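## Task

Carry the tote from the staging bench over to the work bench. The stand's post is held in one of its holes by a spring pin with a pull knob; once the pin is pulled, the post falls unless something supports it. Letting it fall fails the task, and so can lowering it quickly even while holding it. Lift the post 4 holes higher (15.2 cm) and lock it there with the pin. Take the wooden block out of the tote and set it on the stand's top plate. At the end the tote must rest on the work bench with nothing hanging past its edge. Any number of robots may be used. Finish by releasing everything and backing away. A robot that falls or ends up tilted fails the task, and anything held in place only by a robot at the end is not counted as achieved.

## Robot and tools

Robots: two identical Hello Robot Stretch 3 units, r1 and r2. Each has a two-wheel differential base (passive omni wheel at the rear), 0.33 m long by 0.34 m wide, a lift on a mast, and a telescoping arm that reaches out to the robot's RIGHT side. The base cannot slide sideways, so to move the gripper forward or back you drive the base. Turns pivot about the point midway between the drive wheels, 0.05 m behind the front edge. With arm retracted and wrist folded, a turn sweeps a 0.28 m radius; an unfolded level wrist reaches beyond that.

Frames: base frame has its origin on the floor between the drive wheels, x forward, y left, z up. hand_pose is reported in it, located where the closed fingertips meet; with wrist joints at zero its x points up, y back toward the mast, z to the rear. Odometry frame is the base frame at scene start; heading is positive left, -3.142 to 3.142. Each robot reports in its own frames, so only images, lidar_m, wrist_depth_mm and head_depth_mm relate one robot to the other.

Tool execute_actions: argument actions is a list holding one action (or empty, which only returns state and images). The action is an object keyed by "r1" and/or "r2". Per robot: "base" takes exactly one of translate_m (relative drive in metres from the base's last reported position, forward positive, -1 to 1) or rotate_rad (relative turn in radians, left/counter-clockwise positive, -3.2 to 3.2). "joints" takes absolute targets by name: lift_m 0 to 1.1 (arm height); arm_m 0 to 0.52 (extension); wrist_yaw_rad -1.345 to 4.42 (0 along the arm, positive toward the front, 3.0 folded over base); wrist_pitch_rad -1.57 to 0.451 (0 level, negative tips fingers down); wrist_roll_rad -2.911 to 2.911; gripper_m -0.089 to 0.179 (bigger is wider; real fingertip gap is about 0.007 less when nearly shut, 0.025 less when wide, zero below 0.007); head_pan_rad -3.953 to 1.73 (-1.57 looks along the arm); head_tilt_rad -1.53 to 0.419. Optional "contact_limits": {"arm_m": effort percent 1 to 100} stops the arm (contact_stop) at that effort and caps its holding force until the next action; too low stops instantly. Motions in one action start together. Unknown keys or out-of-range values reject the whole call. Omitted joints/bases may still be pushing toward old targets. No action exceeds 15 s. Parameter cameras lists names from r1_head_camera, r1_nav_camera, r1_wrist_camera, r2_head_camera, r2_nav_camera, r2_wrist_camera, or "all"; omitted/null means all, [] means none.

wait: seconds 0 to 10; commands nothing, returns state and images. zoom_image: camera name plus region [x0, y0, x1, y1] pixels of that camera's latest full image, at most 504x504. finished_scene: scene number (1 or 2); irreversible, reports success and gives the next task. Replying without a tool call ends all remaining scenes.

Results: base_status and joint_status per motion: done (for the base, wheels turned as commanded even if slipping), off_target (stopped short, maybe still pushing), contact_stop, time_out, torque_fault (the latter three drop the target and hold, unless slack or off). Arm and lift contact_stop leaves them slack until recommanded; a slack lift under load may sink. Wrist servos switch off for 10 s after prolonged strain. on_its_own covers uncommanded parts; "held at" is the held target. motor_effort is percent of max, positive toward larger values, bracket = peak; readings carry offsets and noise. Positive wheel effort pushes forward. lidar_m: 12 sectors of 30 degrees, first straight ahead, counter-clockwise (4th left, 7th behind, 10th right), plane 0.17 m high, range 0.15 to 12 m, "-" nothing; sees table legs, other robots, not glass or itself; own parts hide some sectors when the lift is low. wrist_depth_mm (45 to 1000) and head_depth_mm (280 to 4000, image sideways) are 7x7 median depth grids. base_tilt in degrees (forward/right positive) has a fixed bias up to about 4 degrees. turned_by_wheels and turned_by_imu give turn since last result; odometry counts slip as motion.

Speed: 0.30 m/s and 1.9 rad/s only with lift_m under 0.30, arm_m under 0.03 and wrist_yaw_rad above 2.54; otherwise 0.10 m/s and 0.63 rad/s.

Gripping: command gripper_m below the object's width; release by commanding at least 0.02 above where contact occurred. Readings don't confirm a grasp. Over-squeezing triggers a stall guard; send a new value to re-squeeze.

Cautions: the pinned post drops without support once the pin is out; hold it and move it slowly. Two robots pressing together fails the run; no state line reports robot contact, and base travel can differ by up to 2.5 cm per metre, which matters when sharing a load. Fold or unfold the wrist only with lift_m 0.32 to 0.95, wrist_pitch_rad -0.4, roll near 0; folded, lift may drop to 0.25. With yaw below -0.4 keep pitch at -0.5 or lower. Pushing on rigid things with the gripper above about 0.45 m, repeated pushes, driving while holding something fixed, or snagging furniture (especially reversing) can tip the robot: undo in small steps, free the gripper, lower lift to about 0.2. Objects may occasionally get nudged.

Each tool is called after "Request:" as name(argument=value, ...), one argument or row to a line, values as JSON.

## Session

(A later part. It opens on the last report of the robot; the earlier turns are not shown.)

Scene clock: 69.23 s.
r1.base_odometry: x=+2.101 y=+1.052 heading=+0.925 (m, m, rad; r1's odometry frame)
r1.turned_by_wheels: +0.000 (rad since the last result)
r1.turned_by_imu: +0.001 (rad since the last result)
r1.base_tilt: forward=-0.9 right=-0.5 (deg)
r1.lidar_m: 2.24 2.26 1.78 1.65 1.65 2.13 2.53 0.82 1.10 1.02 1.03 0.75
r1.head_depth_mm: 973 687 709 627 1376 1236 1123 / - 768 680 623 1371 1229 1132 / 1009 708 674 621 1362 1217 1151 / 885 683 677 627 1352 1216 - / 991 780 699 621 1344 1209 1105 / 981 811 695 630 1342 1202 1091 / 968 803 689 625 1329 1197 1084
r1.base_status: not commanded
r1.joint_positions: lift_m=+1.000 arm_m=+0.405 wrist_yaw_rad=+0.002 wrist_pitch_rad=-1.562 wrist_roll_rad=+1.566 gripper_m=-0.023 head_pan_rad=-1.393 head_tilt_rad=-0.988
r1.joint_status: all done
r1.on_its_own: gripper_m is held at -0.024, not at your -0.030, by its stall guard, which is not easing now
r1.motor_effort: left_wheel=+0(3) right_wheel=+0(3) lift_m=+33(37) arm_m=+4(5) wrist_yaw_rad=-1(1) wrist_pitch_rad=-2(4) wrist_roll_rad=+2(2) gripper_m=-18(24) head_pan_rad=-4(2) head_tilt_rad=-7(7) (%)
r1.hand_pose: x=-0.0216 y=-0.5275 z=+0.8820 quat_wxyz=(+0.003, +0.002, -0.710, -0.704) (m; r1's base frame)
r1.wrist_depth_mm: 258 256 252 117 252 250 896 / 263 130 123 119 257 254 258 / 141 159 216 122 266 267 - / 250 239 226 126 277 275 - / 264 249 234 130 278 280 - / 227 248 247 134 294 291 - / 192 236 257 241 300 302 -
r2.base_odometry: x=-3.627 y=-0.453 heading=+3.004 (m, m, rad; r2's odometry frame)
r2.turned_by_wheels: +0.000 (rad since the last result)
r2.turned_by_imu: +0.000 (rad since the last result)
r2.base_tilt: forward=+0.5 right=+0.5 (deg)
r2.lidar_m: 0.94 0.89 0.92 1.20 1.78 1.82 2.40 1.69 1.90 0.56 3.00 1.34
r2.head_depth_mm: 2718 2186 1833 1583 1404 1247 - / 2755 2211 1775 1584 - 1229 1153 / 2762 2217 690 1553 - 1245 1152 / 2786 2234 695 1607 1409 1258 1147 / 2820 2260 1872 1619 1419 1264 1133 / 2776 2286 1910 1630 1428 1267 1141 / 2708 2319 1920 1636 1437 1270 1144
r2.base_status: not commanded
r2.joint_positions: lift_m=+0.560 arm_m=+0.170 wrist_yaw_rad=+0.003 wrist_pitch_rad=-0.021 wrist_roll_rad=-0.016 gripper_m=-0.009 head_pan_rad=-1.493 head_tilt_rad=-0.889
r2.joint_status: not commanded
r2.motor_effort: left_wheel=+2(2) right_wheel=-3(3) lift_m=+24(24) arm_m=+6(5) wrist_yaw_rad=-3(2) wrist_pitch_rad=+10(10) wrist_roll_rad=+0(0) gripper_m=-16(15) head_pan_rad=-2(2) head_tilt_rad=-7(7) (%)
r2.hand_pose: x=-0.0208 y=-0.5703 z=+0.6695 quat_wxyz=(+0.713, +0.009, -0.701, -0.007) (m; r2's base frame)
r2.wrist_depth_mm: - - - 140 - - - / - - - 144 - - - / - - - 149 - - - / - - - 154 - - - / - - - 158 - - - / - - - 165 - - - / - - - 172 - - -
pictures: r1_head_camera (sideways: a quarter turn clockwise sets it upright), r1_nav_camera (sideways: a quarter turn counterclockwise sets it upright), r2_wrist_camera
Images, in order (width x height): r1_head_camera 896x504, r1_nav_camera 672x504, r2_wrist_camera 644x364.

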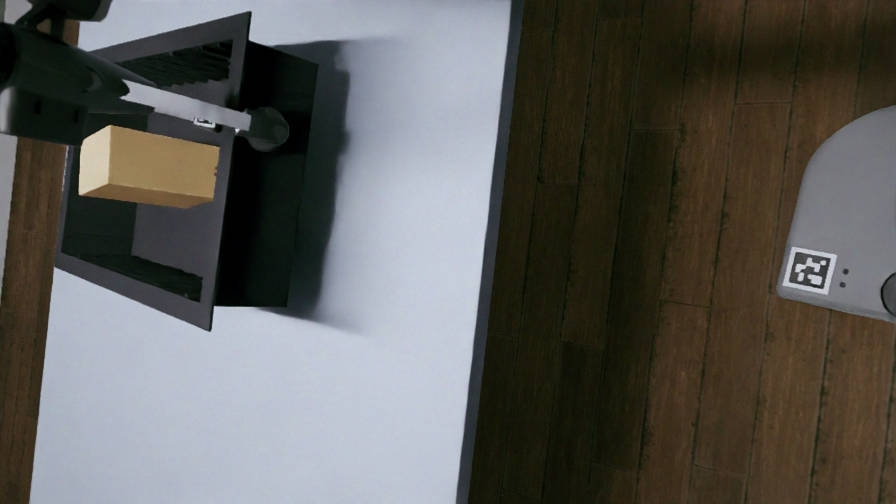

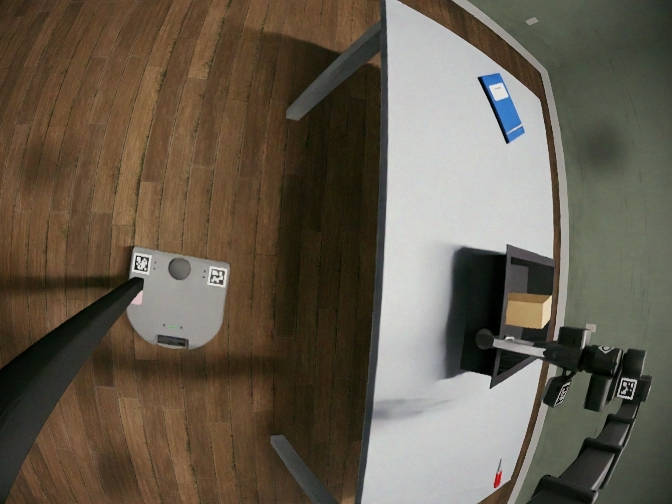

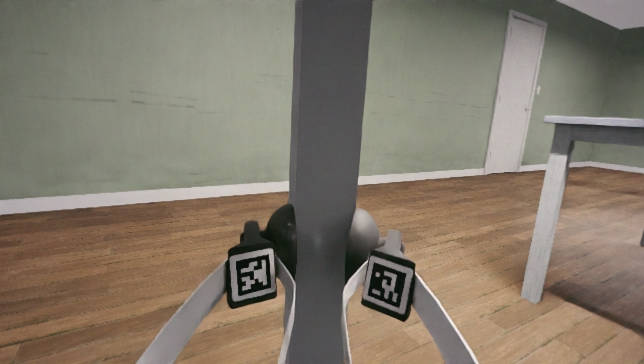

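Request:
execute_actions(
  actions=[
    {"r1":{"joints":{"lift_m":0.915}},"r2":{"joints":{"gripper_m":0.1}}},
  ],
  cameras=[],
)

Request:
execute_actions(
  actions=[
    {"r1":{"joints":{"gripper_m":0.06}},"r2":{"joints":{"arm_m":0,"wrist_pitch_rad":-0.4}}},
  ],
  cameras=[],
)

Request:
execute_actions(
  actions=[
    {"r1":{"base":{"translate_m":0.05}},"r2":{"joints":{"wrist_yaw_rad":3.0}}},
  ],
  cameras=[],
)

Request:
execute_actions(
  actions=[
    {"r1":{"joints":{"gripper_m":-0.02}},"r2":{"joints":{"lift_m":0.27}}},
  ],
  cameras=[],
)

Request:
execute_actions(
  actions=[
    {"r2":{"base":{"translate_m":-1.0}}},
  ],
  cameras=[],
)

Request:
execute_actions(
  actions=[
    {"r2":{"base":{"translate_m":-0.3}}},
  ],
  cameras=[],
)

Request:
execute_actions(
  actions=[
    {"r2":{"base":{"rotate_rad":0.58}}},
  ],
  cameras=[],
)

Request:
execute_actions(
  actions=[
    {"r2":{"base":{"translate_m":-1.0}}},
  ],
  cameras=["r2_nav_camera"],
)

Scene clock: 71.63 s.
r1.base_odometry: x=+2.101 y=+1.052 heading=+0.925 (m, m, rad; r1's odometry frame)
r1.turned_by_wheels: +0.000 (rad since the last result)
r1.turned_by_imu: +0.001 (rad since the last result)
r1.base_tilt: forward=-1.0 right=-0.4 (deg)
r1.lidar_m: 2.24 2.27 1.78 1.64 1.65 2.13 2.53 0.82 1.09 1.02 1.03 0.75
r1.head_depth_mm: - 739 706 628 1381 1233 1123 / 2699 782 674 625 1370 1228 1127 / 872 753 673 620 1361 1219 1148 / 937 799 669 626 1358 1214 - / 986 802 685 623 1345 1208 1100 / 982 814 695 629 1331 1203 1092 / 969 804 690 624 1323 1199 1082
r1.base_status: not commanded
r1.joint_positions: lift_m=+0.933 arm_m=+0.405 wrist_yaw_rad=+0.002 wrist_pitch_rad=-1.573 wrist_roll_rad=+1.565 gripper_m=-0.023 head_pan_rad=-1.393 head_tilt_rad=-0.988
r1.joint_status: lift_m contact_stop (moved -0.066 of -0.085)
r1.on_its_own: gripper_m is held at -0.024, not at your -0.030, by its stall guard, which is not easing now; lift_m is slack since a contact_stop, until your next command for it (your +0.915 is given up)
r1.motor_effort: left_wheel=+0(1) right_wheel=+1(3) lift_m=+27(28) arm_m=+3(4) wrist_yaw_rad=-2(3) wrist_pitch_rad=+1(3) wrist_roll_rad=+2(2) gripper_m=-18(18) head_pan_rad=-1(3) head_tilt_rad=-7(7) (%)
r1.hand_pose: x=-0.0216 y=-0.5247 z=+0.8160 quat_wxyz=(+0.003, +0.002, -0.706, -0.708) (m; r1's base frame)
r1.wrist_depth_mm: 195 194 113 112 192 191 190 / 116 115 114 115 198 198 195 / 134 186 203 119 204 203 202 / 211 211 210 122 209 208 207 / 218 217 215 126 214 214 214 / 221 222 221 130 224 222 222 / 195 230 231 227 230 230 229
r2.base_odometry: x=-3.627 y=-0.453 heading=+3.004 (m, m, rad; r2's odometry frame)
r2.turned_by_wheels: +0.000 (rad since the last result)
r2.turned_by_imu: +0.000 (rad since the last result)
r2.base_tilt: forward=+0.5 right=+0.4 (deg)
r2.lidar_m: 0.94 0.89 0.91 1.20 1.78 1.82 2.41 1.69 1.90 0.56 3.00 1.34
r2.head_depth_mm: 2736 2187 1842 1583 1405 1246 - / 2760 2207 1774 1584 - 1229 1152 / 2778 2230 691 1560 - 1254 1144 / 2768 2243 695 1603 1402 1259 1144 / 2840 2270 1869 1616 1417 1256 1128 / 2765 2289 1897 1639 1428 1269 1136 / 2692 2312 1910 1633 1433 1271 1146
r2.base_status: not commanded
r2.joint_positions: lift_m=+0.560 arm_m=+0.170 wrist_yaw_rad=+0.003 wrist_pitch_rad=-0.021 wrist_roll_rad=-0.016 gripper_m=+0.100 head_pan_rad=-1.493 head_tilt_rad=-0.889
r2.joint_status: all done
r2.motor_effort: left_wheel=+1(2) right_wheel=-2(2) lift_m=+24(24) arm_m=+6(5) wrist_yaw_rad=-3(2) wrist_pitch_rad=+10(10) wrist_roll_rad=+0(1) gripper_m=+0(90) head_pan_rad=-2(2) head_tilt_rad=-7(7) (%)
r2.hand_pose: x=-0.0208 y=-0.5703 z=+0.6695 quat_wxyz=(+0.713, +0.009, -0.701, -0.007) (m; r2's base frame)
r2.wrist_depth_mm: - - - 140 - - - / - - - 145 - - - / - - - 149 - - - / - - - 154 - - - / - - - 160 - - - / - - - 166 - - - / - - - 174 - - -
pictures: none
No camera images: the call's "cameras" was empty. Leave "cameras" out to get every camera's image.

not run: a stop came earlier in this reply.

not run: a stop came earlier in this reply.

not run: a stop came earlier in this reply.

not run: a stop came earlier in this reply.

not run: a stop came earlier in this reply.

not run: a stop came earlier in this reply.

not run: a stop came earlier in this reply.

Request:
execute_actions(
  actions=[
    {"r1":{"joints":{"gripper_m":0.06}},"r2":{"joints":{"arm_m":0,"wrist_pitch_rad":-0.4}}},
  ],
  cameras=[],
)

Request:
execute_actions(
  actions=[
    {"r1":{"base":{"translate_m":0.05},"joints":{"lift_m":0.905}},"r2":{"joints":{"wrist_yaw_rad":3.0}}},
  ],
  cameras=[],
)

Request:
execute_actions(
  actions=[
    {"r1":{"joints":{"gripper_m":-0.02}},"r2":{"joints":{"lift_m":0.27}}},
  ],
  cameras=[],
)

Request:
execute_actions(
  actions=[
    {"r2":{"base":{"translate_m":-1.0}}},
  ],
  cameras=[],
)

Request:
execute_actions(
  actions=[
    {"r2":{"base":{"translate_m":-0.3}}},
  ],
  cameras=[],
)

Request:
execute_actions(
  actions=[
    {"r2":{"base":{"rotate_rad":0.58}}},
  ],
  cameras=[],
)

Request:
execute_actions(
  actions=[
    {"r2":{"base":{"translate_m":-1.0}}},
  ],
  cameras=["r2_nav_camera"],
)

Scene clock: 79.10 s.
r1.base_odometry: x=+2.101 y=+1.052 heading=+0.925 (m, m, rad; r1's odometry frame)
r1.turned_by_wheels: +0.000 (rad since the last result)
r1.turned_by_imu: +0.001 (rad since the last result)
r1.base_tilt: forward=-1.0 right=-0.4 (deg)
r1.lidar_m: 2.23 2.26 1.78 1.65 1.65 2.13 2.53 0.82 1.10 1.02 1.03 0.75
r1.head_depth_mm: - 739 706 628 1379 1237 1120 / 2656 791 672 624 1369 1229 1127 / 870 751 672 621 1361 1217 1143 / 938 798 669 626 1349 1213 - / 986 800 684 622 1337 1207 1107 / 982 812 694 629 1335 1201 1087 / 968 803 689 625 1328 1198 1087
r1.base_status: not commanded
r1.joint_positions: lift_m=+0.933 arm_m=+0.405 wrist_yaw_rad=+0.002 wrist_pitch_rad=-1.567 wrist_roll_rad=+1.565 gripper_m=+0.060 head_pan_rad=-1.393 head_tilt_rad=-0.988
r1.joint_status: all done
r1.on_its_own: lift_m is slack since a contact_stop, until your next command for it (your +0.915 is given up)
r1.motor_effort: left_wheel=+0(0) right_wheel=+1(1) lift_m=+27(27) arm_m=+4(4) wrist_yaw_rad=-2(2) wrist_pitch_rad=-1(1) wrist_roll_rad=+2(2) gripper_m=+0(84) head_pan_rad=-4(3) head_tilt_rad=-7(7) (%)
r1.hand_pose: x=-0.0216 y=-0.5262 z=+0.8158 quat_wxyz=(+0.003, +0.002, -0.708, -0.706) (m; r1's base frame)
r1.wrist_depth_mm: 196 193 112 111 191 190 189 / 116 115 114 113 198 196 194 / 132 184 203 118 202 202 201 / 212 210 209 122 208 207 205 / 217 217 215 125 212 213 212 / 222 225 222 175 221 220 219 / 195 229 232 226 228 230 227
r2.base_odometry: x=-3.627 y=-0.453 heading=+3.004 (m, m, rad; r2's odometry frame)
r2.turned_by_wheels: +0.000 (rad since the last result)
r2.turned_by_imu: -0.001 (rad since the last result)
r2.base_tilt: forward=+0.5 right=+0.5 (deg)
r2.lidar_m: 0.94 0.89 0.91 1.21 1.78 1.82 2.40 1.69 1.90 0.56 3.00 1.34
r2.head_depth_mm: 2728 2175 1829 1580 1385 1256 - / 2749 2204 1784 1597 1401 1266 - / 2778 2236 689 1523 1319 - - / 2794 2234 695 1618 1427 1259 1141 / 2815 2242 1892 1630 1427 1261 1138 / 2797 2284 1895 1637 1426 1263 1135 / 2736 2310 1925 1634 1433 1274 1145
r2.base_status: not commanded
r2.joint_positions: lift_m=+0.560 arm_m=+0.003 wrist_yaw_rad=+0.002 wrist_pitch_rad=-0.414 wrist_roll_rad=-0.016 gripper_m=+0.100 head_pan_rad=-1.493 head_tilt_rad=-0.889
r2.joint_status: all done
joint sent to its limit — the command would take r2.arm_m past its lower limit, so that joint was sent only as far as its limit.
r2.motor_effort: left_wheel=+2(2) right_wheel=-2(2) lift_m=+24(24) arm_m=-5(5) wrist_yaw_rad=-2(3) wrist_pitch_rad=+7(10) wrist_roll_rad=+1(1) gripper_m=+0(0) head_pan_rad=-3(2) head_tilt_rad=-6(7) (%)
r2.hand_pose: x=-0.0210 y=-0.3725 z=+0.5737 quat_wxyz=(+0.698, +0.148, -0.686, -0.144) (m; r2's base frame)
r2.wrist_depth_mm: - - - - - - - / - - - - - - - / - - - - - - - / - - - - - - - / 927 920 - 887 - - - / 767 778 780 770 826 856 825 / 679 687 682 673 706 705 731
pictures: none
No camera images: the call's "cameras" was empty. Leave "cameras" out to get every camera's image.

Scene clock: 81.60 s.
r1.base_odometry: x=+2.131 y=+1.092 heading=+0.925 (m, m, rad; r1's odometry frame)
r1.turned_by_wheels: +0.000 (rad since the last result)
r1.turned_by_imu: +0.001 (rad since the last result)
r1.base_tilt: forward=-0.8 right=-0.3 (deg)
r1.lidar_m: 2.18 2.22 1.79 1.66 1.66 2.14 2.57 0.86 1.09 1.01 1.03 0.70
r1.head_depth_mm: - 787 678 628 1356 1237 1123 / 2620 - 673 622 1362 1227 1126 / 886 816 668 618 1365 1228 1141 / 997 786 678 625 1353 1216 - / 989 819 698 621 1340 1208 1103 / 982 812 696 619 1341 1202 1089 / 966 804 689 625 1325 1201 1087
r1.base_status: done
r1.joint_positions: lift_m=+0.905 arm_m=+0.405 wrist_yaw_rad=+0.002 wrist_pitch_rad=-1.567 wrist_roll_rad=+1.565 gripper_m=+0.060 head_pan_rad=-1.393 head_tilt_rad=-0.988
r1.joint_status: all done
r1.motor_effort: left_wheel=+0(3) right_wheel=+1(6) lift_m=+21(22) arm_m=+5(5) wrist_yaw_rad=-2(3) wrist_pitch_rad=+0(1) wrist_roll_rad=+2(2) gripper_m=+0(0) head_pan_rad=-3(2) head_tilt_rad=-6(7) (%)
r1.hand_pose: x=-0.0216 y=-0.5262 z=+0.7877 quat_wxyz=(+0.003, +0.002, -0.708, -0.706) (m; r1's base frame)
r1.wrist_depth_mm: 158 166 164 84 165 165 163 / 172 170 169 87 170 170 169 / 175 175 174 90 175 174 173 / 181 180 180 93 179 179 178 / 187 187 185 95 95 184 183 / 191 192 192 101 98 190 190 / 201 199 198 196 102 198 195
r2.base_odometry: x=-3.627 y=-0.453 heading=+3.004 (m, m, rad; r2's odometry frame)
r2.turned_by_wheels: +0.000 (rad since the last result)
r2.turned_by_imu: +0.000 (rad since the last result)
r2.base_tilt: forward=+0.5 right=+0.6 (deg)
r2.lidar_m: 0.94 0.89 0.92 1.21 1.78 1.83 2.41 1.69 1.90 0.56 2.99 1.34
r2.head_depth_mm: 2716 2184 1838 1587 1385 1261 - / 2737 2210 1765 1586 1399 1263 - / 2756 2227 690 1536 1340 1273 - / 2789 2248 695 1607 1416 1280 1130 / 2869 2265 1897 1620 1422 1259 1135 / 2764 2252 1901 1634 1430 1263 1133 / 2682 2303 1917 1643 1438 1270 1146
r2.base_status: not commanded
r2.joint_positions: lift_m=+0.560 arm_m=+0.003 wrist_yaw_rad=+2.996 wrist_pitch_rad=-0.414 wrist_roll_rad=-0.016 gripper_m=+0.100 head_pan_rad=-1.493 head_tilt_rad=-0.889
r2.joint_status: all done
r2.motor_effort: left_wheel=+2(2) right_wheel=-1(2) lift_m=+24(24) arm_m=-5(5) wrist_yaw_rad=+5(5) wrist_pitch_rad=+7(7) wrist_roll_rad=+0(0) gripper_m=+0(0) head_pan_rad=-3(2) head_tilt_rad=-6(7) (%)
r2.hand_pose: x=+0.0113 y=+0.0749 z=+0.5737 quat_wxyz=(+0.195, +0.695, +0.097, +0.686) (m; r2's base frame)
r2.wrist_depth_mm: - - - - - 786 655 / - - - - - 810 686 / - - - - - 897 715 / - - - - - 918 755 / 901 938 931 936 - 912 779 / 789 772 797 821 811 840 791 / 695 683 695 677 694 715 755
pictures: none
No camera images: the call's "cameras" was empty. Leave "cameras" out to get every camera's image.

Scene clock: 85.07 s.
r1.base_odometry: x=+2.131 y=+1.092 heading=+0.925 (m, m, rad; r1's odometry frame)
r1.turned_by_wheels: +0.000 (rad since the last result)
r1.turned_by_imu: +0.001 (rad since the last result)
r1.base_tilt: forward=-0.9 right=-0.4 (deg)
r1.lidar_m: 2.19 2.21 1.79 1.66 1.66 2.14 2.57 0.86 1.09 1.01 1.03 0.70
r1.head_depth_mm: - 787 679 628 1357 1236 1119 / 2590 - 674 624 1374 1226 1126 / 885 819 669 619 1361 1220 1150 / 997 785 676 625 1360 1213 - / 987 818 700 621 1343 1207 1103 / 977 810 692 619 1333 1205 1090 / 966 808 688 625 1325 1197 1089
r1.base_status: not commanded
r1.joint_positions: lift_m=+0.905 arm_m=+0.405 wrist_yaw_rad=+0.002 wrist_pitch_rad=-1.575 wrist_roll_rad=+1.565 gripper_m=-0.016 head_pan_rad=-1.393 head_tilt_rad=-0.988
r1.joint_status: gripper_m off_target (ended at -0.016, target -0.020)
r1.motor_effort: left_wheel=+0(0) right_wheel=+1(1) lift_m=+22(22) arm_m=+5(4) wrist_yaw_rad=-2(2) wrist_pitch_rad=+2(3) wrist_roll_rad=+2(2) gripper_m=-22(100) head_pan_rad=-3(3) head_tilt_rad=-7(7) (%)
r1.hand_pose: x=-0.0216 y=-0.5241 z=+0.7879 quat_wxyz=(+0.003, +0.002, -0.705, -0.709) (m; r1's base frame)
r1.wrist_depth_mm: 157 165 165 84 166 166 165 / 170 170 169 87 170 170 170 / 175 175 175 89 176 176 175 / 180 180 179 92 180 182 179 / 187 186 186 95 96 186 186 / 191 192 191 98 99 191 191 / 198 198 198 194 197 198 198
r2.base_odometry: x=-3.627 y=-0.453 heading=+3.004 (m, m, rad; r2's odometry frame)
r2.turned_by_wheels: +0.000 (rad since the last result)
r2.turned_by_imu: +0.000 (rad since the last result)
r2.base_tilt: forward=+0.5 right=+0.5 (deg)
r2.lidar_m: 0.94 0.89 0.91 1.20 1.78 1.82 2.40 1.69 1.91 0.55 3.00 1.34
r2.head_depth_mm: 2717 2193 1820 1580 1388 1232 1122 / 2732 2219 1770 1595 1396 1245 1155 / 2782 2207 687 1537 1350 1257 1176 / 2801 2232 697 1616 1413 1256 1132 / 2836 2250 1877 1626 1416 1262 1134 / 2775 2285 1891 1628 1424 1274 1135 / 2714 2288 1917 1639 1447 1268 1147
r2.base_status: not commanded
r2.joint_positions: lift_m=+0.270 arm_m=+0.003 wrist_yaw_rad=+2.996 wrist_pitch_rad=-0.415 wrist_roll_rad=-0.016 gripper_m=+0.100 head_pan_rad=-1.493 head_tilt_rad=-0.889
r2.joint_status: all done
r2.motor_effort: left_wheel=+1(1) right_wheel=-1(2) lift_m=+24(23) arm_m=-4(5) wrist_yaw_rad=+4(5) wrist_pitch_rad=+8(7) wrist_roll_rad=+0(0) gripper_m=+0(0) head_pan_rad=-2(2) head_tilt_rad=-8(7) (%)
r2.hand_pose: x=+0.0113 y=+0.0748 z=+0.2835 quat_wxyz=(+0.195, +0.695, +0.097, +0.685) (m; r2's base frame)
r2.wrist_depth_mm: - - - - - 777 675 / - - - - - 820 682 / 827 825 844 875 900 812 725 / 645 637 682 681 702 724 691 / 539 538 553 558 568 583 592 / 465 - - 505 474 486 491 / - - - - 409 412 427
pictures: none
No camera images: the call's "cameras" was empty. Leave "cameras" out to get every camera's image.

Scene clock: 90.00 s.
r1.base_odometry: x=+2.131 y=+1.092 heading=+0.925 (m, m, rad; r1's odometry frame)
r1.turned_by_wheels: +0.000 (rad since the last result)
r1.turned_by_imu: +0.001 (rad since the last result)
r1.base_tilt: forward=-0.9 right=-0.3 (deg)
r1.lidar_m: 2.18 2.22 1.78 1.66 1.66 2.13 2.58 0.86 1.09 1.01 1.03 0.70
r1.head_depth_mm: - 786 677 628 1352 1233 1116 / 2605 - 673 624 1374 1223 1127 / 883 820 669 619 1363 1229 1145 / 998 787 677 625 1354 1216 - / 991 820 700 621 1343 1210 1103 / 975 811 694 619 1334 1194 1092 / 969 806 689 624 1332 1194 1085
r1.base_status: not commanded
r1.joint_positions: lift_m=+0.905 arm_m=+0.405 wrist_yaw_rad=+0.002 wrist_pitch_rad=-1.575 wrist_roll_rad=+1.565 gripper_m=-0.016 head_pan_rad=-1.393 head_tilt_rad=-0.988
r1.joint_status: not commanded
r1.motor_effort: left_wheel=+0(0) right_wheel=+1(0) lift_m=+22(22) arm_m=+5(4) wrist_yaw_rad=-2(2) wrist_pitch_rad=+2(2) wrist_roll_rad=+2(2) gripper_m=-22(22) head_pan_rad=-2(2) head_tilt_rad=-7(7) (%)
r1.hand_pose: x=-0.0216 y=-0.5241 z=+0.7879 quat_wxyz=(+0.003, +0.002, -0.705, -0.709) (m; r1's base frame)
r1.wrist_depth_mm: 157 164 164 84 166 166 164 / 171 170 169 87 170 169 170 / 176 174 175 89 176 175 175 / 180 180 179 92 181 180 180 / 186 186 186 95 96 186 185 / 191 191 192 98 99 192 191 / 199 198 200 197 196 200 196
r2.base_odometry: x=-2.636 y=-0.591 heading=+3.004 (m, m, rad; r2's odometry frame)
r2.turned_by_wheels: +0.000 (rad since the last result)
r2.turned_by_imu: +0.000 (rad since the last result)
r2.base_tilt: forward=+0.5 right=+0.5 (deg)
r2.lidar_m: 1.82 1.73 1.78 1.30 1.23 1.26 1.67 4.03 1.22 1.16 3.55 1.12
r2.head_depth_mm: 1136 2117 1759 1588 1388 1237 1114 / 1167 2096 1656 1590 1399 1247 1147 / 1302 2243 1858 1609 1405 1247 1177 / 1679 2111 1888 1605 1410 1252 1132 / 2803 2258 1893 1624 1412 1264 1135 / 2874 2274 1902 1631 1425 1267 1142 / 2914 2286 1920 1626 1437 1275 1138
r2.base_status: done
r2.joint_positions: lift_m=+0.270 arm_m=+0.003 wrist_yaw_rad=+2.997 wrist_pitch_rad=-0.415 wrist_roll_rad=-0.016 gripper_m=+0.100 head_pan_rad=-1.493 head_tilt_rad=-0.889
r2.joint_status: not commanded
r2.motor_effort: left_wheel=+1(5) right_wheel=-1(8) lift_m=+24(24) arm_m=-5(5) wrist_yaw_rad=+4(4) wrist_pitch_rad=+7(8) wrist_roll_rad=+0(0) gripper_m=+0(0) head_pan_rad=-1(2) head_tilt_rad=-7(7) (%)
r2.hand_pose: x=+0.0111 y=+0.0749 z=+0.2835 quat_wxyz=(+0.195, +0.695, +0.097, +0.686) (m; r2's base frame)
r2.wrist_depth_mm: 886 - - - - - - / 913 - - - - - - / 815 837 853 899 917 908 969 / 644 658 676 690 684 712 733 / 552 543 556 554 564 578 579 / 459 - - 517 470 487 492 / - - - - 411 415 428
pictures: none
No camera images: the call's "cameras" was empty. Leave "cameras" out to get every camera's image.

Scene clock: 92.83 s.
r1.base_odometry: x=+2.131 y=+1.092 heading=+0.925 (m, m, rad; r1's odometry frame)
r1.turned_by_wheels: +0.000 (rad since the last result)
r1.turned_by_imu: +0.001 (rad since the last result)
r1.base_tilt: forward=-1.0 right=-0.4 (deg)
r1.lidar_m: 2.19 2.22 1.79 1.66 1.66 2.14 2.58 0.86 1.09 1.01 1.03 0.70
r1.head_depth_mm: - 785 680 628 1352 1240 1116 / 2624 - 673 623 1373 1230 1132 / 882 820 669 619 1360 1223 1147 / 998 786 679 625 1359 1208 - / 989 820 702 623 1349 1200 1105 / 977 814 693 618 1334 1201 1093 / 963 805 689 624 1336 1198 1083
r1.base_status: not commanded
r1.joint_positions: lift_m=+0.905 arm_m=+0.405 wrist_yaw_rad=+0.002 wrist_pitch_rad=-1.575 wrist_roll_rad=+1.565 gripper_m=-0.016 head_pan_rad=-1.393 head_tilt_rad=-0.988
r1.joint_status: not commanded
r1.motor_effort: left_wheel=+0(0) right_wheel=+0(1) lift_m=+22(22) arm_m=+4(4) wrist_yaw_rad=-2(2) wrist_pitch_rad=+2(2) wrist_roll_rad=+2(2) gripper_m=-22(21) head_pan_rad=-2(4) head_tilt_rad=-7(7) (%)
r1.hand_pose: x=-0.0216 y=-0.5241 z=+0.7879 quat_wxyz=(+0.003, +0.002, -0.705, -0.709) (m; r1's base frame)
r1.wrist_depth_mm: 156 165 165 84 166 165 164 / 170 170 169 87 171 170 170 / 175 175 174 89 176 176 175 / 181 181 179 92 181 179 179 / 186 186 185 95 96 186 186 / 190 191 192 98 99 191 191 / 198 199 198 195 197 200 198
r2.base_odometry: x=-2.339 y=-0.632 heading=+3.004 (m, m, rad; r2's odometry frame)
r2.turned_by_wheels: +0.000 (rad since the last result)
r2.turned_by_imu: +0.000 (rad since the last result)
r2.base_tilt: forward=+0.6 right=+0.5 (deg)
r2.lidar_m: 2.10 1.99 1.59 1.13 1.07 1.10 1.45 3.50 1.47 1.13 3.72 1.39
r2.head_depth_mm: 2474 2196 1816 1584 1389 1241 1118 / 1226 2223 1765 1591 1395 1242 1149 / 1164 2214 1790 1601 1416 1251 1172 / 1146 2113 1759 1601 1409 1253 1130 / 1272 2246 1879 1620 1422 1259 1138 / 2599 2212 1912 1624 1423 1267 1136 / 2871 2312 1919 1641 1428 1276 1140
r2.base_status: done
r2.joint_positions: lift_m=+0.270 arm_m=+0.003 wrist_yaw_rad=+2.997 wrist_pitch_rad=-0.415 wrist_roll_rad=-0.016 gripper_m=+0.100 head_pan_rad=-1.493 head_tilt_rad=-0.889
r2.joint_status: not commanded
r2.motor_effort: left_wheel=+1(6) right_wheel=-1(7) lift_m=+25(24) arm_m=-4(4) wrist_yaw_rad=+4(4) wrist_pitch_rad=+7(7) wrist_roll_rad=+0(0) gripper_m=+0(0) head_pan_rad=-3(2) head_tilt_rad=-6(7) (%)
r2.hand_pose: x=+0.0111 y=+0.0748 z=+0.2835 quat_wxyz=(+0.195, +0.695, +0.097, +0.686) (m; r2's base frame)
r2.wrist_depth_mm: 772 - - - - - - / 816 886 - - - - - / 821 850 859 873 927 925 941 / 658 669 686 689 692 709 736 / 536 543 550 558 570 575 584 / 462 - - 498 480 488 497 / - - - - 408 412 426
pictures: none
No camera images: the call's "cameras" was empty. Leave "cameras" out to get every camera's image.

Scene clock: 94.47 s.
r1.base_odometry: x=+2.131 y=+1.092 heading=+0.925 (m, m, rad; r1's odometry frame)
r1.turned_by_wheels: +0.000 (rad since the last result)
r1.turned_by_imu: +0.000 (rad since the last result)
r1.base_tilt: forward=-1.0 right=-0.3 (deg)
r1.lidar_m: 2.19 2.22 1.79 1.66 1.66 2.14 2.58 0.86 1.09 1.01 1.03 0.70
r1.head_depth_mm: - 784 679 629 1357 1234 1116 / 2608 - 673 624 1372 1228 1124 / 887 814 669 618 1367 1221 1143 / 999 785 678 625 1350 1211 - / 990 819 699 621 1350 1205 1102 / 978 810 694 619 1330 1197 1089 / 965 805 689 624 1328 1194 1091
r1.base_status: not commanded
r1.joint_positions: lift_m=+0.905 arm_m=+0.405 wrist_yaw_rad=+0.002 wrist_pitch_rad=-1.575 wrist_roll_rad=+1.565 gripper_m=-0.016 head_pan_rad=-1.393 head_tilt_rad=-0.988
r1.joint_status: not commanded
r1.motor_effort: left_wheel=+0(0) right_wheel=+1(1) lift_m=+22(22) arm_m=+4(4) wrist_yaw_rad=-1(3) wrist_pitch_rad=+2(2) wrist_roll_rad=+2(2) gripper_m=-22(22) head_pan_rad=-4(2) head_tilt_rad=-7(7) (%)
r1.hand_pose: x=-0.0216 y=-0.5241 z=+0.7879 quat_wxyz=(+0.003, +0.002, -0.705, -0.709) (m; r1's base frame)
r1.wrist_depth_mm: 157 165 163 84 166 165 164 / 170 170 169 87 170 170 170 / 176 175 174 89 176 173 174 / 180 180 179 92 180 181 179 / 186 186 186 95 96 186 186 / 191 192 192 98 99 190 190 / 198 199 198 194 195 199 198
r2.base_odometry: x=-2.339 y=-0.632 heading=-2.699 (m, m, rad; r2's odometry frame)
r2.turned_by_wheels: +0.580 (rad since the last result)
r2.turned_by_imu: +0.565 (rad since the last result)
r2.base_tilt: forward=+0.4 right=+0.6 (deg)
r2.lidar_m: 1.99 1.52 1.11 1.07 1.11 1.52 3.94 1.39 1.13 3.70 1.38 2.07
r2.head_depth_mm: 2709 2177 1849 1582 1391 1241 1118 / 2744 2203 1833 1587 1391 1244 1155 / 2786 2226 1857 1599 1399 1248 1175 / 2800 2259 1858 1610 1400 1258 1129 / 2799 2262 1889 1618 1421 1260 1129 / 2875 2287 1892 1630 1425 1265 1140 / 2914 2302 1910 1635 1426 1269 1142
r2.base_status: done
r2.joint_positions: lift_m=+0.270 arm_m=+0.003 wrist_yaw_rad=+2.997 wrist_pitch_rad=-0.415 wrist_roll_rad=-0.016 gripper_m=+0.100 head_pan_rad=-1.493 head_tilt_rad=-0.889
r2.joint_status: not commanded
r2.motor_effort: left_wheel=-1(6) right_wheel=+1(8) lift_m=+25(24) arm_m=-5(4) wrist_yaw_rad=+3(4) wrist_pitch_rad=+7(7) wrist_roll_rad=+0(1) gripper_m=+0(0) head_pan_rad=-2(2) head_tilt_rad=-6(7) (%)
r2.hand_pose: x=+0.0111 y=+0.0748 z=+0.2835 quat_wxyz=(+0.195, +0.695, +0.097, +0.686) (m; r2's base frame)
r2.wrist_depth_mm: 877 - 971 - - - - / - - - - - - - / 809 818 869 863 893 931 957 / 655 648 675 678 693 710 703 / 535 532 558 561 575 572 578 / 463 - - 491 482 489 487 / - - - - 405 418 422
pictures: none
No camera images: the call's "cameras" was empty. Leave "cameras" out to get every camera's image.

Scene clock: 99.40 s.
r1.base_odometry: x=+2.131 y=+1.092 heading=+0.925 (m, m, rad; r1's odometry frame)
r1.turned_by_wheels: +0.000 (rad since the last result)
r1.turned_by_imu: +0.001 (rad since the last result)
r1.base_tilt: forward=-1.0 right=-0.4 (deg)
r1.lidar_m: 2.19 2.21 1.78 1.66 1.66 2.15 2.58 0.86 1.09 1.01 1.03 0.70
r1.head_depth_mm: - 784 679 629 1354 1233 1118 / 2618 - 672 624 1365 1230 1131 / 886 821 669 618 1358 1221 1148 / 999 784 678 624 1352 1217 - / 986 818 700 621 1344 1213 1104 / 979 811 694 619 1336 1204 1093 / 965 807 689 625 1327 1196 1086
r1.base_status: not commanded
r1.joint_positions: lift_m=+0.905 arm_m=+0.405 wrist_yaw_rad=+0.002 wrist_pitch_rad=-1.575 wrist_roll_rad=+1.565 gripper_m=-0.016 head_pan_rad=-1.393 head_tilt_rad=-0.988
r1.joint_status: not commanded
r1.motor_effort: left_wheel=+0(0) right_wheel=+0(1) lift_m=+22(22) arm_m=+4(4) wrist_yaw_rad=-3(2) wrist_pitch_rad=+2(2) wrist_roll_rad=+2(1) gripper_m=-23(22) head_pan_rad=-3(3) head_tilt_rad=-7(7) (%)
r1.hand_pose: x=-0.0216 y=-0.5241 z=+0.7879 quat_wxyz=(+0.003, +0.002, -0.705, -0.709) (m; r1's base frame)
r1.wrist_depth_mm: 157 165 165 84 166 166 165 / 170 170 169 87 170 169 169 / 175 174 174 89 176 174 175 / 180 180 180 92 181 180 180 / 187 185 186 95 96 186 186 / 191 192 191 98 99 191 191 / 201 197 196 194 197 200 198
r2.base_odometry: x=-1.435 y=-0.204 heading=-2.700 (m, m, rad; r2's odometry frame)
r2.turned_by_wheels: +0.000 (rad since the last result)
r2.turned_by_imu: -0.001 (rad since the last result)
r2.base_tilt: forward=+0.5 right=+0.5 (deg)
r2.lidar_m: 2.99 1.51 1.11 1.07 1.11 1.52 3.86 1.39 1.02 0.98 1.02 2.11
r2.head_depth_mm: 1095 2031 1834 1523 1389 1239 1120 / 1109 2034 1861 1527 1397 1240 1159 / 1115 2043 1851 1543 1400 1245 1176 / 1127 1045 1892 1539 1409 1262 1133 / 1139 1051 1890 1560 1424 1258 1132 / 1143 1054 1892 1563 1431 1273 1137 / 1164 1054 1833 1639 1432 1267 1136
r2.base_status: done
r2.joint_positions: lift_m=+0.270 arm_m=+0.003 wrist_yaw_rad=+2.997 wrist_pitch_rad=-0.415 wrist_roll_rad=-0.016 gripper_m=+0.100 head_pan_rad=-1.493 head_tilt_rad=-0.889
r2.joint_status: not commanded
r2.motor_effort: left_wheel=-1(8) right_wheel=+1(5) lift_m=+25(25) arm_m=-5(5) wrist_yaw_rad=+4(4) wrist_pitch_rad=+7(7) wrist_roll_rad=+1(1) gripper_m=+0(0) head_pan_rad=-3(3) head_tilt_rad=-7(6) (%)
r2.hand_pose: x=+0.0111 y=+0.0748 z=+0.2835 quat_wxyz=(+0.195, +0.695, +0.097, +0.686) (m; r2's base frame)
r2.wrist_depth_mm: 907 - 961 - - - - / - - - - - - - / 819 845 879 871 904 926 968 / 647 671 670 667 710 705 725 / 543 525 551 555 559 581 579 / 464 - - 493 478 486 496 / - - - - 420 410 426
pictures: r2_nav_camera (sideways: a quarter turn counterclockwise sets it upright)
Images, in order (width x height): r2_nav_camera 672x504.

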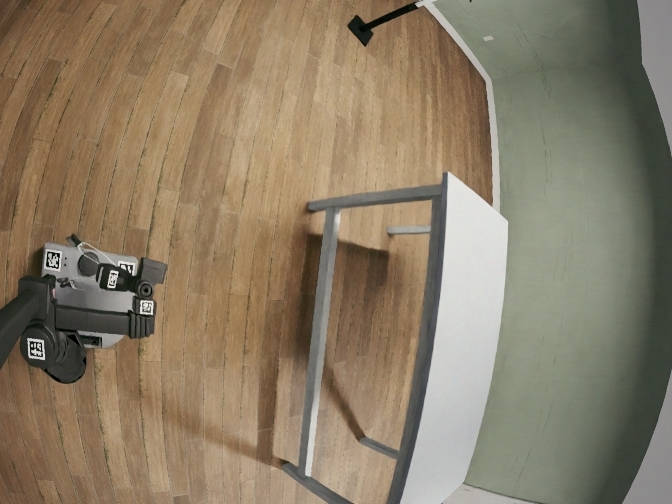

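Request:
execute_actions(
  actions=[
    {"r2":{"base":{"rotate_rad":0.338}}},
  ],
  cameras=[],
)

Request:
execute_actions(
  actions=[
    {"r2":{"base":{"translate_m":-1.0}}},
  ],
  cameras=[],
)

Request:
execute_actions(
  actions=[
    {"r2":{"base":{"translate_m":-0.8}}},
  ],
  cameras=[],
)

Request:
execute_actions(
  actions=[
    {"r2":{"base":{"rotate_rad":-0.338},"joints":{"lift_m":0.95}}},
  ],
  cameras=[],
)

Request:
execute_actions(
  actions=[
    {"r2":{"joints":{"lift_m":1.06,"wrist_yaw_rad":0}}},
  ],
  cameras=[],
)

Request:
execute_actions(
  actions=[
    {"r2":{"joints":{"wrist_pitch_rad":-1.57,"wrist_roll_rad":1.57,"arm_m":0.25}}},
  ],
  cameras=["r2_nav_camera","r2_wrist_camera"],
)

Scene clock: 101.07 s.
r1.base_odometry: x=+2.131 y=+1.092 heading=+0.925 (m, m, rad; r1's odometry frame)
r1.turned_by_wheels: +0.000 (rad since the last result)
r1.turned_by_imu: +0.000 (rad since the last result)
r1.base_tilt: forward=-0.9 right=-0.4 (deg)
r1.lidar_m: 2.18 2.21 1.79 1.66 1.66 2.14 2.58 0.86 1.09 1.01 1.03 0.70
r1.head_depth_mm: - 785 679 629 1348 1236 1115 / 2619 - 672 623 1366 1231 1132 / 886 821 671 620 1356 1226 1149 / 998 786 680 625 1356 1217 - / 990 817 699 621 1347 1206 1105 / 977 813 694 619 1337 1203 1091 / 968 804 689 624 1323 1192 1091
r1.base_status: not commanded
r1.joint_positions: lift_m=+0.905 arm_m=+0.405 wrist_yaw_rad=+0.002 wrist_pitch_rad=-1.575 wrist_roll_rad=+1.565 gripper_m=-0.016 head_pan_rad=-1.393 head_tilt_rad=-0.988
r1.joint_status: not commanded
r1.motor_effort: left_wheel=+0(0) right_wheel=+1(1) lift_m=+22(22) arm_m=+4(4) wrist_yaw_rad=-2(2) wrist_pitch_rad=+2(2) wrist_roll_rad=+2(2) gripper_m=-22(21) head_pan_rad=-3(3) head_tilt_rad=-7(7) (%)
r1.hand_pose: x=-0.0216 y=-0.5241 z=+0.7879 quat_wxyz=(+0.003, +0.002, -0.705, -0.709) (m; r1's base frame)
r1.wrist_depth_mm: 157 165 164 84 165 165 165 / 170 169 170 87 170 169 169 / 175 176 174 89 176 174 174 / 179 180 180 92 180 180 180 / 187 186 185 95 96 185 185 / 191 193 189 98 99 192 192 / 199 198 199 194 196 200 198
r2.base_odometry: x=-1.435 y=-0.204 heading=-2.362 (m, m, rad; r2's odometry frame)
r2.turned_by_wheels: +0.338 (rad since the last result)
r2.turned_by_imu: +0.329 (rad since the last result)
r2.base_tilt: forward=+0.5 right=+0.5 (deg)
r2.lidar_m: 1.89 1.19 1.07 1.07 1.29 2.47 2.95 1.09 0.98 0.99 2.11 2.99
r2.head_depth_mm: 1097 994 1830 1521 1388 1240 1116 / 1107 2031 1838 1529 1402 1243 1152 / 1114 1949 1854 1570 1409 1252 1180 / 1163 1208 1758 1580 1417 1253 1128 / 2824 2273 1889 1614 1416 1256 1133 / 2854 2294 1891 1628 1433 1268 1139 / 2886 2301 1926 1637 1432 1272 1145
r2.base_status: done
r2.joint_positions: lift_m=+0.270 arm_m=+0.003 wrist_yaw_rad=+2.997 wrist_pitch_rad=-0.415 wrist_roll_rad=-0.016 gripper_m=+0.100 head_pan_rad=-1.493 head_tilt_rad=-0.889
r2.joint_status: not commanded
r2.motor_effort: left_wheel=-1(7) right_wheel=+2(9) lift_m=+24(25) arm_m=-5(5) wrist_yaw_rad=+4(4) wrist_pitch_rad=+7(7) wrist_roll_rad=+1(0) gripper_m=+0(0) head_pan_rad=-2(2) head_tilt_rad=-7(6) (%)
r2.hand_pose: x=+0.0111 y=+0.0748 z=+0.2835 quat_wxyz=(+0.195, +0.695, +0.097, +0.686) (m; r2's base frame)
r2.wrist_depth_mm: - - - - 911 882 832 / - - - - - 947 924 / 822 812 871 863 906 930 935 / 638 644 673 669 696 735 723 / 536 539 549 559 579 578 586 / 464 - - 500 472 486 490 / - - - - 414 412 424
pictures: none
No camera images: the call's "cameras" was empty. Leave "cameras" out to get every camera's image.

Scene clock: 106.00 s.
r1.base_odometry: x=+2.131 y=+1.092 heading=+0.925 (m, m, rad; r1's odometry frame)
r1.turned_by_wheels: +0.000 (rad since the last result)
r1.turned_by_imu: +0.001 (rad since the last result)
r1.base_tilt: forward=-0.9 right=-0.2 (deg)
r1.lidar_m: 2.18 2.21 1.79 1.66 1.66 2.13 2.58 0.86 1.09 1.01 1.03 0.70
r1.head_depth_mm: - 784 680 629 1351 1234 1117 / 2594 - 674 625 1364 1231 1129 / 883 819 670 620 1363 1225 1145 / 997 784 677 626 1349 1212 - / 989 820 700 621 1349 1208 1102 / 981 811 694 619 1337 1198 1089 / 968 803 689 625 1328 1194 1090
r1.base_status: not commanded
r1.joint_positions: lift_m=+0.905 arm_m=+0.405 wrist_yaw_rad=+0.002 wrist_pitch_rad=-1.575 wrist_roll_rad=+1.565 gripper_m=-0.016 head_pan_rad=-1.393 head_tilt_rad=-0.988
r1.joint_status: not commanded
r1.motor_effort: left_wheel=+0(0) right_wheel=+1(1) lift_m=+22(22) arm_m=+4(5) wrist_yaw_rad=-3(3) wrist_pitch_rad=+2(2) wrist_roll_rad=+2(2) gripper_m=-22(22) head_pan_rad=-3(2) head_tilt_rad=-7(6) (%)
r1.hand_pose: x=-0.0216 y=-0.5241 z=+0.7879 quat_wxyz=(+0.003, +0.002, -0.705, -0.709) (m; r1's base frame)
r1.wrist_depth_mm: 156 165 164 84 165 165 165 / 171 171 169 87 171 170 168 / 176 175 175 90 175 175 175 / 180 181 181 92 181 180 180 / 185 186 184 95 96 186 186 / 191 191 190 98 99 191 191 / 199 197 198 195 196 198 197
r2.base_odometry: x=-0.724 y=+0.499 heading=-2.362 (m, m, rad; r2's odometry frame)
r2.turned_by_wheels: +0.000 (rad since the last result)
r2.turned_by_imu: -0.001 (rad since the last result)
r2.base_tilt: forward=+0.5 right=+0.5 (deg)
r2.lidar_m: 2.49 1.56 1.40 1.41 1.70 3.25 1.94 2.24 0.64 0.65 0.79 1.49
r2.head_depth_mm: 1094 884 775 1524 1344 1238 1116 / 1106 886 799 1597 1355 1242 1156 / 1117 896 840 1604 1360 1252 1175 / 1127 903 1742 1622 1391 1251 1131 / 1138 911 1786 1618 1423 1263 1135 / 1154 921 1812 1622 1421 1268 1135 / 1164 927 1862 1578 1436 1272 1143
r2.base_status: done
r2.joint_positions: lift_m=+0.270 arm_m=+0.003 wrist_yaw_rad=+2.997 wrist_pitch_rad=-0.415 wrist_roll_rad=-0.016 gripper_m=+0.100 head_pan_rad=-1.493 head_tilt_rad=-0.889
r2.joint_status: not commanded
r2.motor_effort: left_wheel=-1(8) right_wheel=+1(5) lift_m=+24(24) arm_m=-4(5) wrist_yaw_rad=+3(3) wrist_pitch_rad=+7(7) wrist_roll_rad=+0(1) gripper_m=+0(0) head_pan_rad=-3(3) head_tilt_rad=-6(6) (%)
r2.hand_pose: x=+0.0111 y=+0.0748 z=+0.2835 quat_wxyz=(+0.195, +0.695, +0.097, +0.686) (m; r2's base frame)
r2.wrist_depth_mm: - - - - - - - / - - - - - - - / 818 836 859 879 923 920 953 / 636 645 681 687 697 709 736 / 535 547 562 563 563 580 590 / 465 - - 499 468 491 499 / - - - - 415 416 422
pictures: none
No camera images: the call's "cameras" was empty. Leave "cameras" out to get every camera's image.

Scene clock: 110.47 s.
r1.base_odometry: x=+2.131 y=+1.092 heading=+0.925 (m, m, rad; r1's odometry frame)
r1.turned_by_wheels: +0.000 (rad since the last result)
r1.turned_by_imu: +0.001 (rad since the last result)
r1.base_tilt: forward=-0.9 right=-0.4 (deg)
r1.lidar_m: 2.18 2.22 1.80 1.66 1.66 2.13 2.58 0.86 1.09 1.01 1.03 0.70
r1.head_depth_mm: - 787 678 629 1358 1229 1118 / 2613 - 673 623 1362 1230 1130 / 884 820 671 619 1366 1217 1145 / 996 788 679 625 1345 1217 - / 989 820 701 622 1338 1214 1104 / 978 811 696 619 1339 1199 1094 / 965 805 689 625 1332 1195 1084
r1.base_status: not commanded
r1.joint_positions: lift_m=+0.905 arm_m=+0.405 wrist_yaw_rad=+0.002 wrist_pitch_rad=-1.575 wrist_roll_rad=+1.565 gripper_m=-0.013 head_pan_rad=-1.393 head_tilt_rad=-0.988
r1.joint_status: not commanded
r1.on_its_own: gripper_m is held at -0.014, not at your -0.020, by its stall guard, which is not easing now
r1.motor_effort: left_wheel=+0(0) right_wheel=+1(1) lift_m=+22(22) arm_m=+4(4) wrist_yaw_rad=-3(3) wrist_pitch_rad=+2(2) wrist_roll_rad=+2(1) gripper_m=-21(22) head_pan_rad=-2(5) head_tilt_rad=-7(7) (%)
r1.hand_pose: x=-0.0216 y=-0.5241 z=+0.7879 quat_wxyz=(+0.003, +0.002, -0.705, -0.709) (m; r1's base frame)
r1.wrist_depth_mm: 157 165 164 84 166 166 165 / 171 170 169 87 169 170 170 / 176 175 175 89 175 175 175 / 181 180 180 92 180 179 180 / 186 186 186 95 96 186 185 / 190 192 189 98 99 193 191 / 198 199 198 195 196 199 197
r2.base_odometry: x=-0.155 y=+1.062 heading=-2.362 (m, m, rad; r2's odometry frame)
r2.turned_by_wheels: +0.000 (rad since the last result)
r2.turned_by_imu: -0.001 (rad since the last result)
r2.base_tilt: forward=+0.5 right=+0.6 (deg)
r2.lidar_m: 2.96 1.85 1.66 1.67 2.02 3.88 1.13 1.48 3.12 1.23 0.77 0.89
r2.head_depth_mm: 2695 2197 1850 1572 1387 1235 1115 / 2742 2190 1845 1593 1395 1245 1157 / 2775 2229 1861 1594 1402 1250 1180 / 2803 2250 1874 1605 1409 1259 1134 / 2865 2273 1829 1628 1423 1264 1133 / 2564 1383 1861 1627 1432 1263 1137 / 1164 1027 1916 1634 1380 1273 1143
r2.base_status: done
r2.joint_positions: lift_m=+0.270 arm_m=+0.003 wrist_yaw_rad=+2.997 wrist_pitch_rad=-0.415 wrist_roll_rad=-0.016 gripper_m=+0.100 head_pan_rad=-1.493 head_tilt_rad=-0.889
r2.joint_status: not commanded
r2.motor_effort: left_wheel=-1(8) right_wheel=+2(5) lift_m=+24(24) arm_m=-4(5) wrist_yaw_rad=+3(4) wrist_pitch_rad=+7(7) wrist_roll_rad=+0(0) gripper_m=+0(0) head_pan_rad=-3(1) head_tilt_rad=-6(6) (%)
r2.hand_pose: x=+0.0111 y=+0.0748 z=+0.2835 quat_wxyz=(+0.195, +0.695, +0.097, +0.686) (m; r2's base frame)
r2.wrist_depth_mm: - - - - - - - / - - - - - - - / 840 835 878 878 911 910 932 / 635 657 678 704 699 713 740 / 539 547 553 561 566 574 587 / 466 - - 498 475 493 495 / - - - - 412 409 424
pictures: none
No camera images: the call's "cameras" was empty. Leave "cameras" out to get every camera's image.

Scene clock: 117.47 s.
r1.base_odometry: x=+2.131 y=+1.092 heading=+0.925 (m, m, rad; r1's odometry frame)
r1.turned_by_wheels: +0.000 (rad since the last result)
r1.turned_by_imu: +0.002 (rad since the last result)
r1.base_tilt: forward=-0.9 right=-0.3 (deg)
r1.lidar_m: 2.19 2.22 1.78 1.66 1.66 2.13 2.57 0.86 1.09 1.01 1.03 0.70
r1.head_depth_mm: - 784 678 628 1355 1231 1118 / 2601 - 672 625 1369 1223 1134 / 887 818 669 618 1364 1220 1147 / 997 787 678 624 1354 1214 - / 985 819 700 623 1346 1210 1107 / 976 811 693 620 1335 1205 1090 / 968 805 688 625 1338 1195 1085
r1.base_status: not commanded
r1.joint_positions: lift_m=+0.905 arm_m=+0.405 wrist_yaw_rad=+0.002 wrist_pitch_rad=-1.575 wrist_roll_rad=+1.565 gripper_m=-0.013 head_pan_rad=-1.393 head_tilt_rad=-0.988
r1.joint_status: not commanded
r1.on_its_own: gripper_m is held at -0.014, not at your -0.020, by its stall guard, which is not easing now
r1.motor_effort: left_wheel=+0(0) right_wheel=+1(1) lift_m=+22(22) arm_m=+5(5) wrist_yaw_rad=-2(2) wrist_pitch_rad=+2(2) wrist_roll_rad=+1(2) gripper_m=-21(21) head_pan_rad=-3(3) head_tilt_rad=-7(7) (%)
r1.hand_pose: x=-0.0216 y=-0.5241 z=+0.7879 quat_wxyz=(+0.003, +0.002, -0.705, -0.709) (m; r1's base frame)
r1.wrist_depth_mm: 157 164 165 85 166 165 165 / 171 170 170 87 171 170 170 / 176 175 174 89 176 176 174 / 181 180 179 93 180 180 179 / 187 187 186 95 96 186 186 / 191 192 192 98 99 192 191 / 200 199 197 194 196 199 197
r2.base_odometry: x=-0.155 y=+1.062 heading=-2.700 (m, m, rad; r2's odometry frame)
r2.turned_by_wheels: -0.338 (rad since the last result)
r2.turned_by_imu: -0.331 (rad since the last result)
r2.base_tilt: forward=+0.5 right=+0.5 (deg)
r2.lidar_m: 1.50 2.37 1.73 1.66 1.72 2.36 1.51 1.13 1.51 3.13 1.23 0.78
r2.head_depth_mm: 2736 2186 1878 - 1341 1239 1132 / 2734 2192 1862 - - - - / 2769 2222 1862 - - - - / 2768 2234 1877 - - 1274 1150 / 2789 2253 1888 - 1350 1263 1132 / 2793 2257 1890 1626 1427 1269 1139 / 2811 2300 1915 1637 1437 1269 1139
r2.base_status: done
r2.joint_positions: lift_m=+0.950 arm_m=+0.003 wrist_yaw_rad=+2.997 wrist_pitch_rad=-0.415 wrist_roll_rad=-0.016 gripper_m=+0.100 head_pan_rad=-1.493 head_tilt_rad=-0.889
r2.joint_status: all done
r2.motor_effort: left_wheel=+1(8) right_wheel=-1(7) lift_m=+29(30) arm_m=-5(5) wrist_yaw_rad=+4(3) wrist_pitch_rad=+7(7) wrist_roll_rad=+0(0) gripper_m=+0(0) head_pan_rad=-3(2) head_tilt_rad=-6(6) (%)
r2.hand_pose: x=+0.0111 y=+0.0748 z=+0.9632 quat_wxyz=(+0.195, +0.695, +0.097, +0.686) (m; r2's base frame)
r2.wrist_depth_mm: - - - - - - - / - - - - - - - / - - - - - - - / - - - - - - - / - - - - - - - / - - - - - - - / - - - - - - -
pictures: none
No camera images: the call's "cameras" was empty. Leave "cameras" out to get every camera's image.

Scene clock: 119.97 s.
r1.base_odometry: x=+2.131 y=+1.092 heading=+0.925 (m, m, rad; r1's odometry frame)
r1.turned_by_wheels: +0.000 (rad since the last result)
r1.turned_by_imu: +0.001 (rad since the last result)
r1.base_tilt: forward=-1.0 right=-0.3 (deg)
r1.lidar_m: 2.19 2.22 1.79 1.66 1.66 2.13 2.58 0.86 1.09 1.01 1.03 0.70
r1.head_depth_mm: - 784 678 628 1353 1238 1120 / 2605 - 672 624 1370 1223 1129 / 886 818 670 619 1361 1227 1145 / 995 786 677 626 1351 1217 - / 990 817 700 622 1343 1210 1103 / 976 811 695 621 1334 1205 1092 / 965 804 689 624 1327 1200 1085
r1.base_status: not commanded
r1.joint_positions: lift_m=+0.905 arm_m=+0.405 wrist_yaw_rad=+0.002 wrist_pitch_rad=-1.575 wrist_roll_rad=+1.565 gripper_m=-0.013 head_pan_rad=-1.393 head_tilt_rad=-0.988
r1.joint_status: not commanded
r1.on_its_own: gripper_m is held at -0.014, not at your -0.020, by its stall guard, which is not easing now
r1.motor_effort: left_wheel=+0(0) right_wheel=+1(0) lift_m=+22(22) arm_m=+4(4) wrist_yaw_rad=-2(2) wrist_pitch_rad=+2(2) wrist_roll_rad=+1(2) gripper_m=-21(21) head_pan_rad=-4(3) head_tilt_rad=-7(7) (%)
r1.hand_pose: x=-0.0216 y=-0.5241 z=+0.7879 quat_wxyz=(+0.003, +0.002, -0.705, -0.709) (m; r1's base frame)
r1.wrist_depth_mm: 157 165 164 84 166 165 165 / 170 170 169 87 171 169 169 / 175 174 175 90 176 175 174 / 181 179 180 92 180 179 179 / 187 186 185 95 96 186 186 / 190 192 191 98 99 192 192 / 199 198 198 195 197 199 197
r2.base_odometry: x=-0.155 y=+1.062 heading=-2.700 (m, m, rad; r2's odometry frame)
r2.turned_by_wheels: +0.000 (rad since the last result)
r2.turned_by_imu: +0.000 (rad since the last result)
r2.base_tilt: forward=+0.5 right=+0.5 (deg)
r2.lidar_m: 1.50 2.36 1.73 1.66 1.72 2.36 1.52 1.13 1.51 3.13 1.22 0.77
r2.head_depth_mm: - - - - 1364 1238 1116 / - - - - 1343 1243 1139 / - 2277 - 1572 1401 1249 1151 / 2731 2282 1827 1609 1413 1255 1142 / 2784 2296 1883 1616 1422 1260 1133 / 2800 2257 1908 1638 1424 1260 1143 / 2807 2302 1923 1632 1427 1269 1141
r2.base_status: not commanded
r2.joint_positions: lift_m=+1.060 arm_m=+0.003 wrist_yaw_rad=+0.004 wrist_pitch_rad=-0.415 wrist_roll_rad=-0.016 gripper_m=+0.100 head_pan_rad=-1.493 head_tilt_rad=-0.889
r2.joint_status: all done
r2.motor_effort: left_wheel=+1(2) right_wheel=-1(1) lift_m=+29(32) arm_m=-5(4) wrist_yaw_rad=-4(4) wrist_pitch_rad=+7(8) wrist_roll_rad=+0(0) gripper_m=+0(0) head_pan_rad=-1(2) head_tilt_rad=-6(7) (%)
r2.hand_pose: x=-0.0207 y=-0.3724 z=+1.0732 quat_wxyz=(+0.698, +0.148, -0.686, -0.144) (m; r2's base frame)
r2.wrist_depth_mm: - - - - - - - / - - - - - - - / 866 - - - - - - / 807 - - - - - - / - - - - - - - / - - - - - - - / - - - - - - -
pictures: none
No camera images: the call's "cameras" was empty. Leave "cameras" out to get every camera's image.

Scene clock: 123.03 s.
r1.base_odometry: x=+2.131 y=+1.092 heading=+0.925 (m, m, rad; r1's odometry frame)
r1.turned_by_wheels: +0.000 (rad since the last result)
r1.turned_by_imu: +0.001 (rad since the last result)
r1.base_tilt: forward=-0.9 right=-0.5 (deg)
r1.lidar_m: 2.19 2.22 1.79 1.66 1.66 2.14 2.58 0.86 1.09 1.01 1.03 0.70
r1.head_depth_mm: - 785 678 627 1357 1234 1122 / 2611 - 673 625 1367 1228 1125 / 885 820 669 620 1365 1222 1149 / 998 787 678 626 1348 1214 - / 992 816 700 623 1342 1210 1102 / 977 814 694 619 1341 1202 1091 / 969 807 690 625 1329 1196 1087
r1.base_status: not commanded
r1.joint_positions: lift_m=+0.905 arm_m=+0.405 wrist_yaw_rad=+0.002 wrist_pitch_rad=-1.575 wrist_roll_rad=+1.565 gripper_m=-0.013 head_pan_rad=-1.393 head_tilt_rad=-0.988
r1.joint_status: not commanded
r1.on_its_own: gripper_m is held at -0.014, not at your -0.020, by its stall guard, which is not easing now
r1.motor_effort: left_wheel=+0(0) right_wheel=+1(1) lift_m=+22(22) arm_m=+5(4) wrist_yaw_rad=-2(1) wrist_pitch_rad=+2(2) wrist_roll_rad=+2(1) gripper_m=-21(21) head_pan_rad=-3(3) head_tilt_rad=-7(7) (%)
r1.hand_pose: x=-0.0216 y=-0.5241 z=+0.7879 quat_wxyz=(+0.003, +0.002, -0.705, -0.709) (m; r1's base frame)
r1.wrist_depth_mm: 157 165 164 84 165 165 165 / 170 170 169 87 170 170 169 / 175 175 174 89 175 174 174 / 180 179 180 92 180 180 179 / 187 185 186 95 96 186 185 / 190 191 191 98 99 192 192 / 198 199 198 195 195 197 199
r2.base_odometry: x=-0.155 y=+1.062 heading=-2.700 (m, m, rad; r2's odometry frame)
r2.turned_by_wheels: +0.000 (rad since the last result)
r2.turned_by_imu: +0.000 (rad since the last result)
r2.base_tilt: forward=+0.5 right=+0.7 (deg)
r2.lidar_m: 1.49 2.37 1.73 1.66 1.73 2.36 1.51 1.13 1.51 3.12 1.23 0.77
r2.head_depth_mm: 2826 2139 1832 1588 1390 1244 1116 / 2780 2157 1833 1585 1402 1246 1141 / - - 1824 1562 1400 1250 1152 / 2784 2176 1885 1618 1419 1255 1144 / 2765 2265 1881 1615 1417 1258 1137 / 2770 2262 1903 1626 1423 1265 1143 / 2809 2295 1921 1642 1435 1268 1141
r2.base_status: not commanded
r2.joint_positions: lift_m=+1.060 arm_m=+0.250 wrist_yaw_rad=+0.002 wrist_pitch_rad=-1.547 wrist_roll_rad=+1.565 gripper_m=+0.100 head_pan_rad=-1.493 head_tilt_rad=-0.889
r2.joint_status: all done
joint sent to its limit — the command would take r2.wrist_pitch_rad past its lower limit, so that joint was sent only as far as its limit.
r2.motor_effort: left_wheel=+2(2) right_wheel=-1(1) lift_m=+29(29) arm_m=+6(7) wrist_yaw_rad=-2(4) wrist_pitch_rad=-3(9) wrist_roll_rad=+2(2) gripper_m=+0(0) head_pan_rad=-2(1) head_tilt_rad=-7(6) (%)
r2.hand_pose: x=-0.0216 y=-0.3763 z=+0.9418 quat_wxyz=(+0.003, +0.002, -0.715, -0.699) (m; r2's base frame)
r2.wrist_depth_mm: - - - - - - - / - - - - - - - / - - - - - - - / - - - - - - - / - - - - - - - / - - - - - - - / - - - - - - -
pictures: r2_nav_camera (sideways: a quarter turn counterclockwise sets it upright), r2_wrist_camera
Images, in order (width x height): r2_nav_camera 672x504, r2_wrist_camera 644x364.

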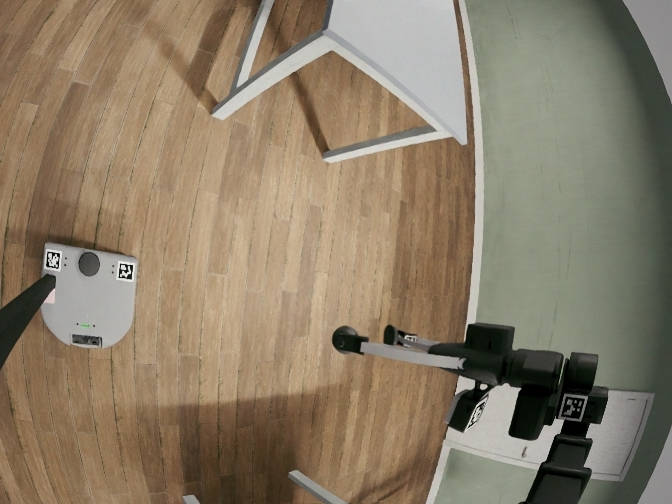

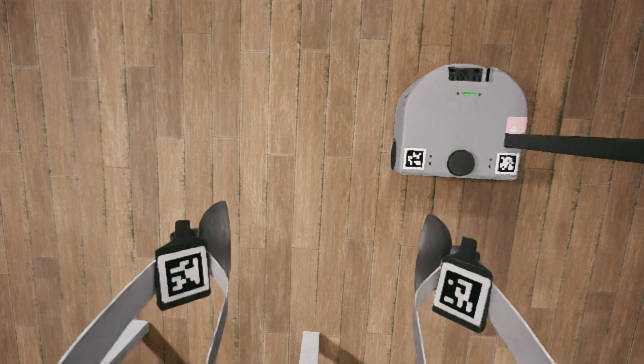

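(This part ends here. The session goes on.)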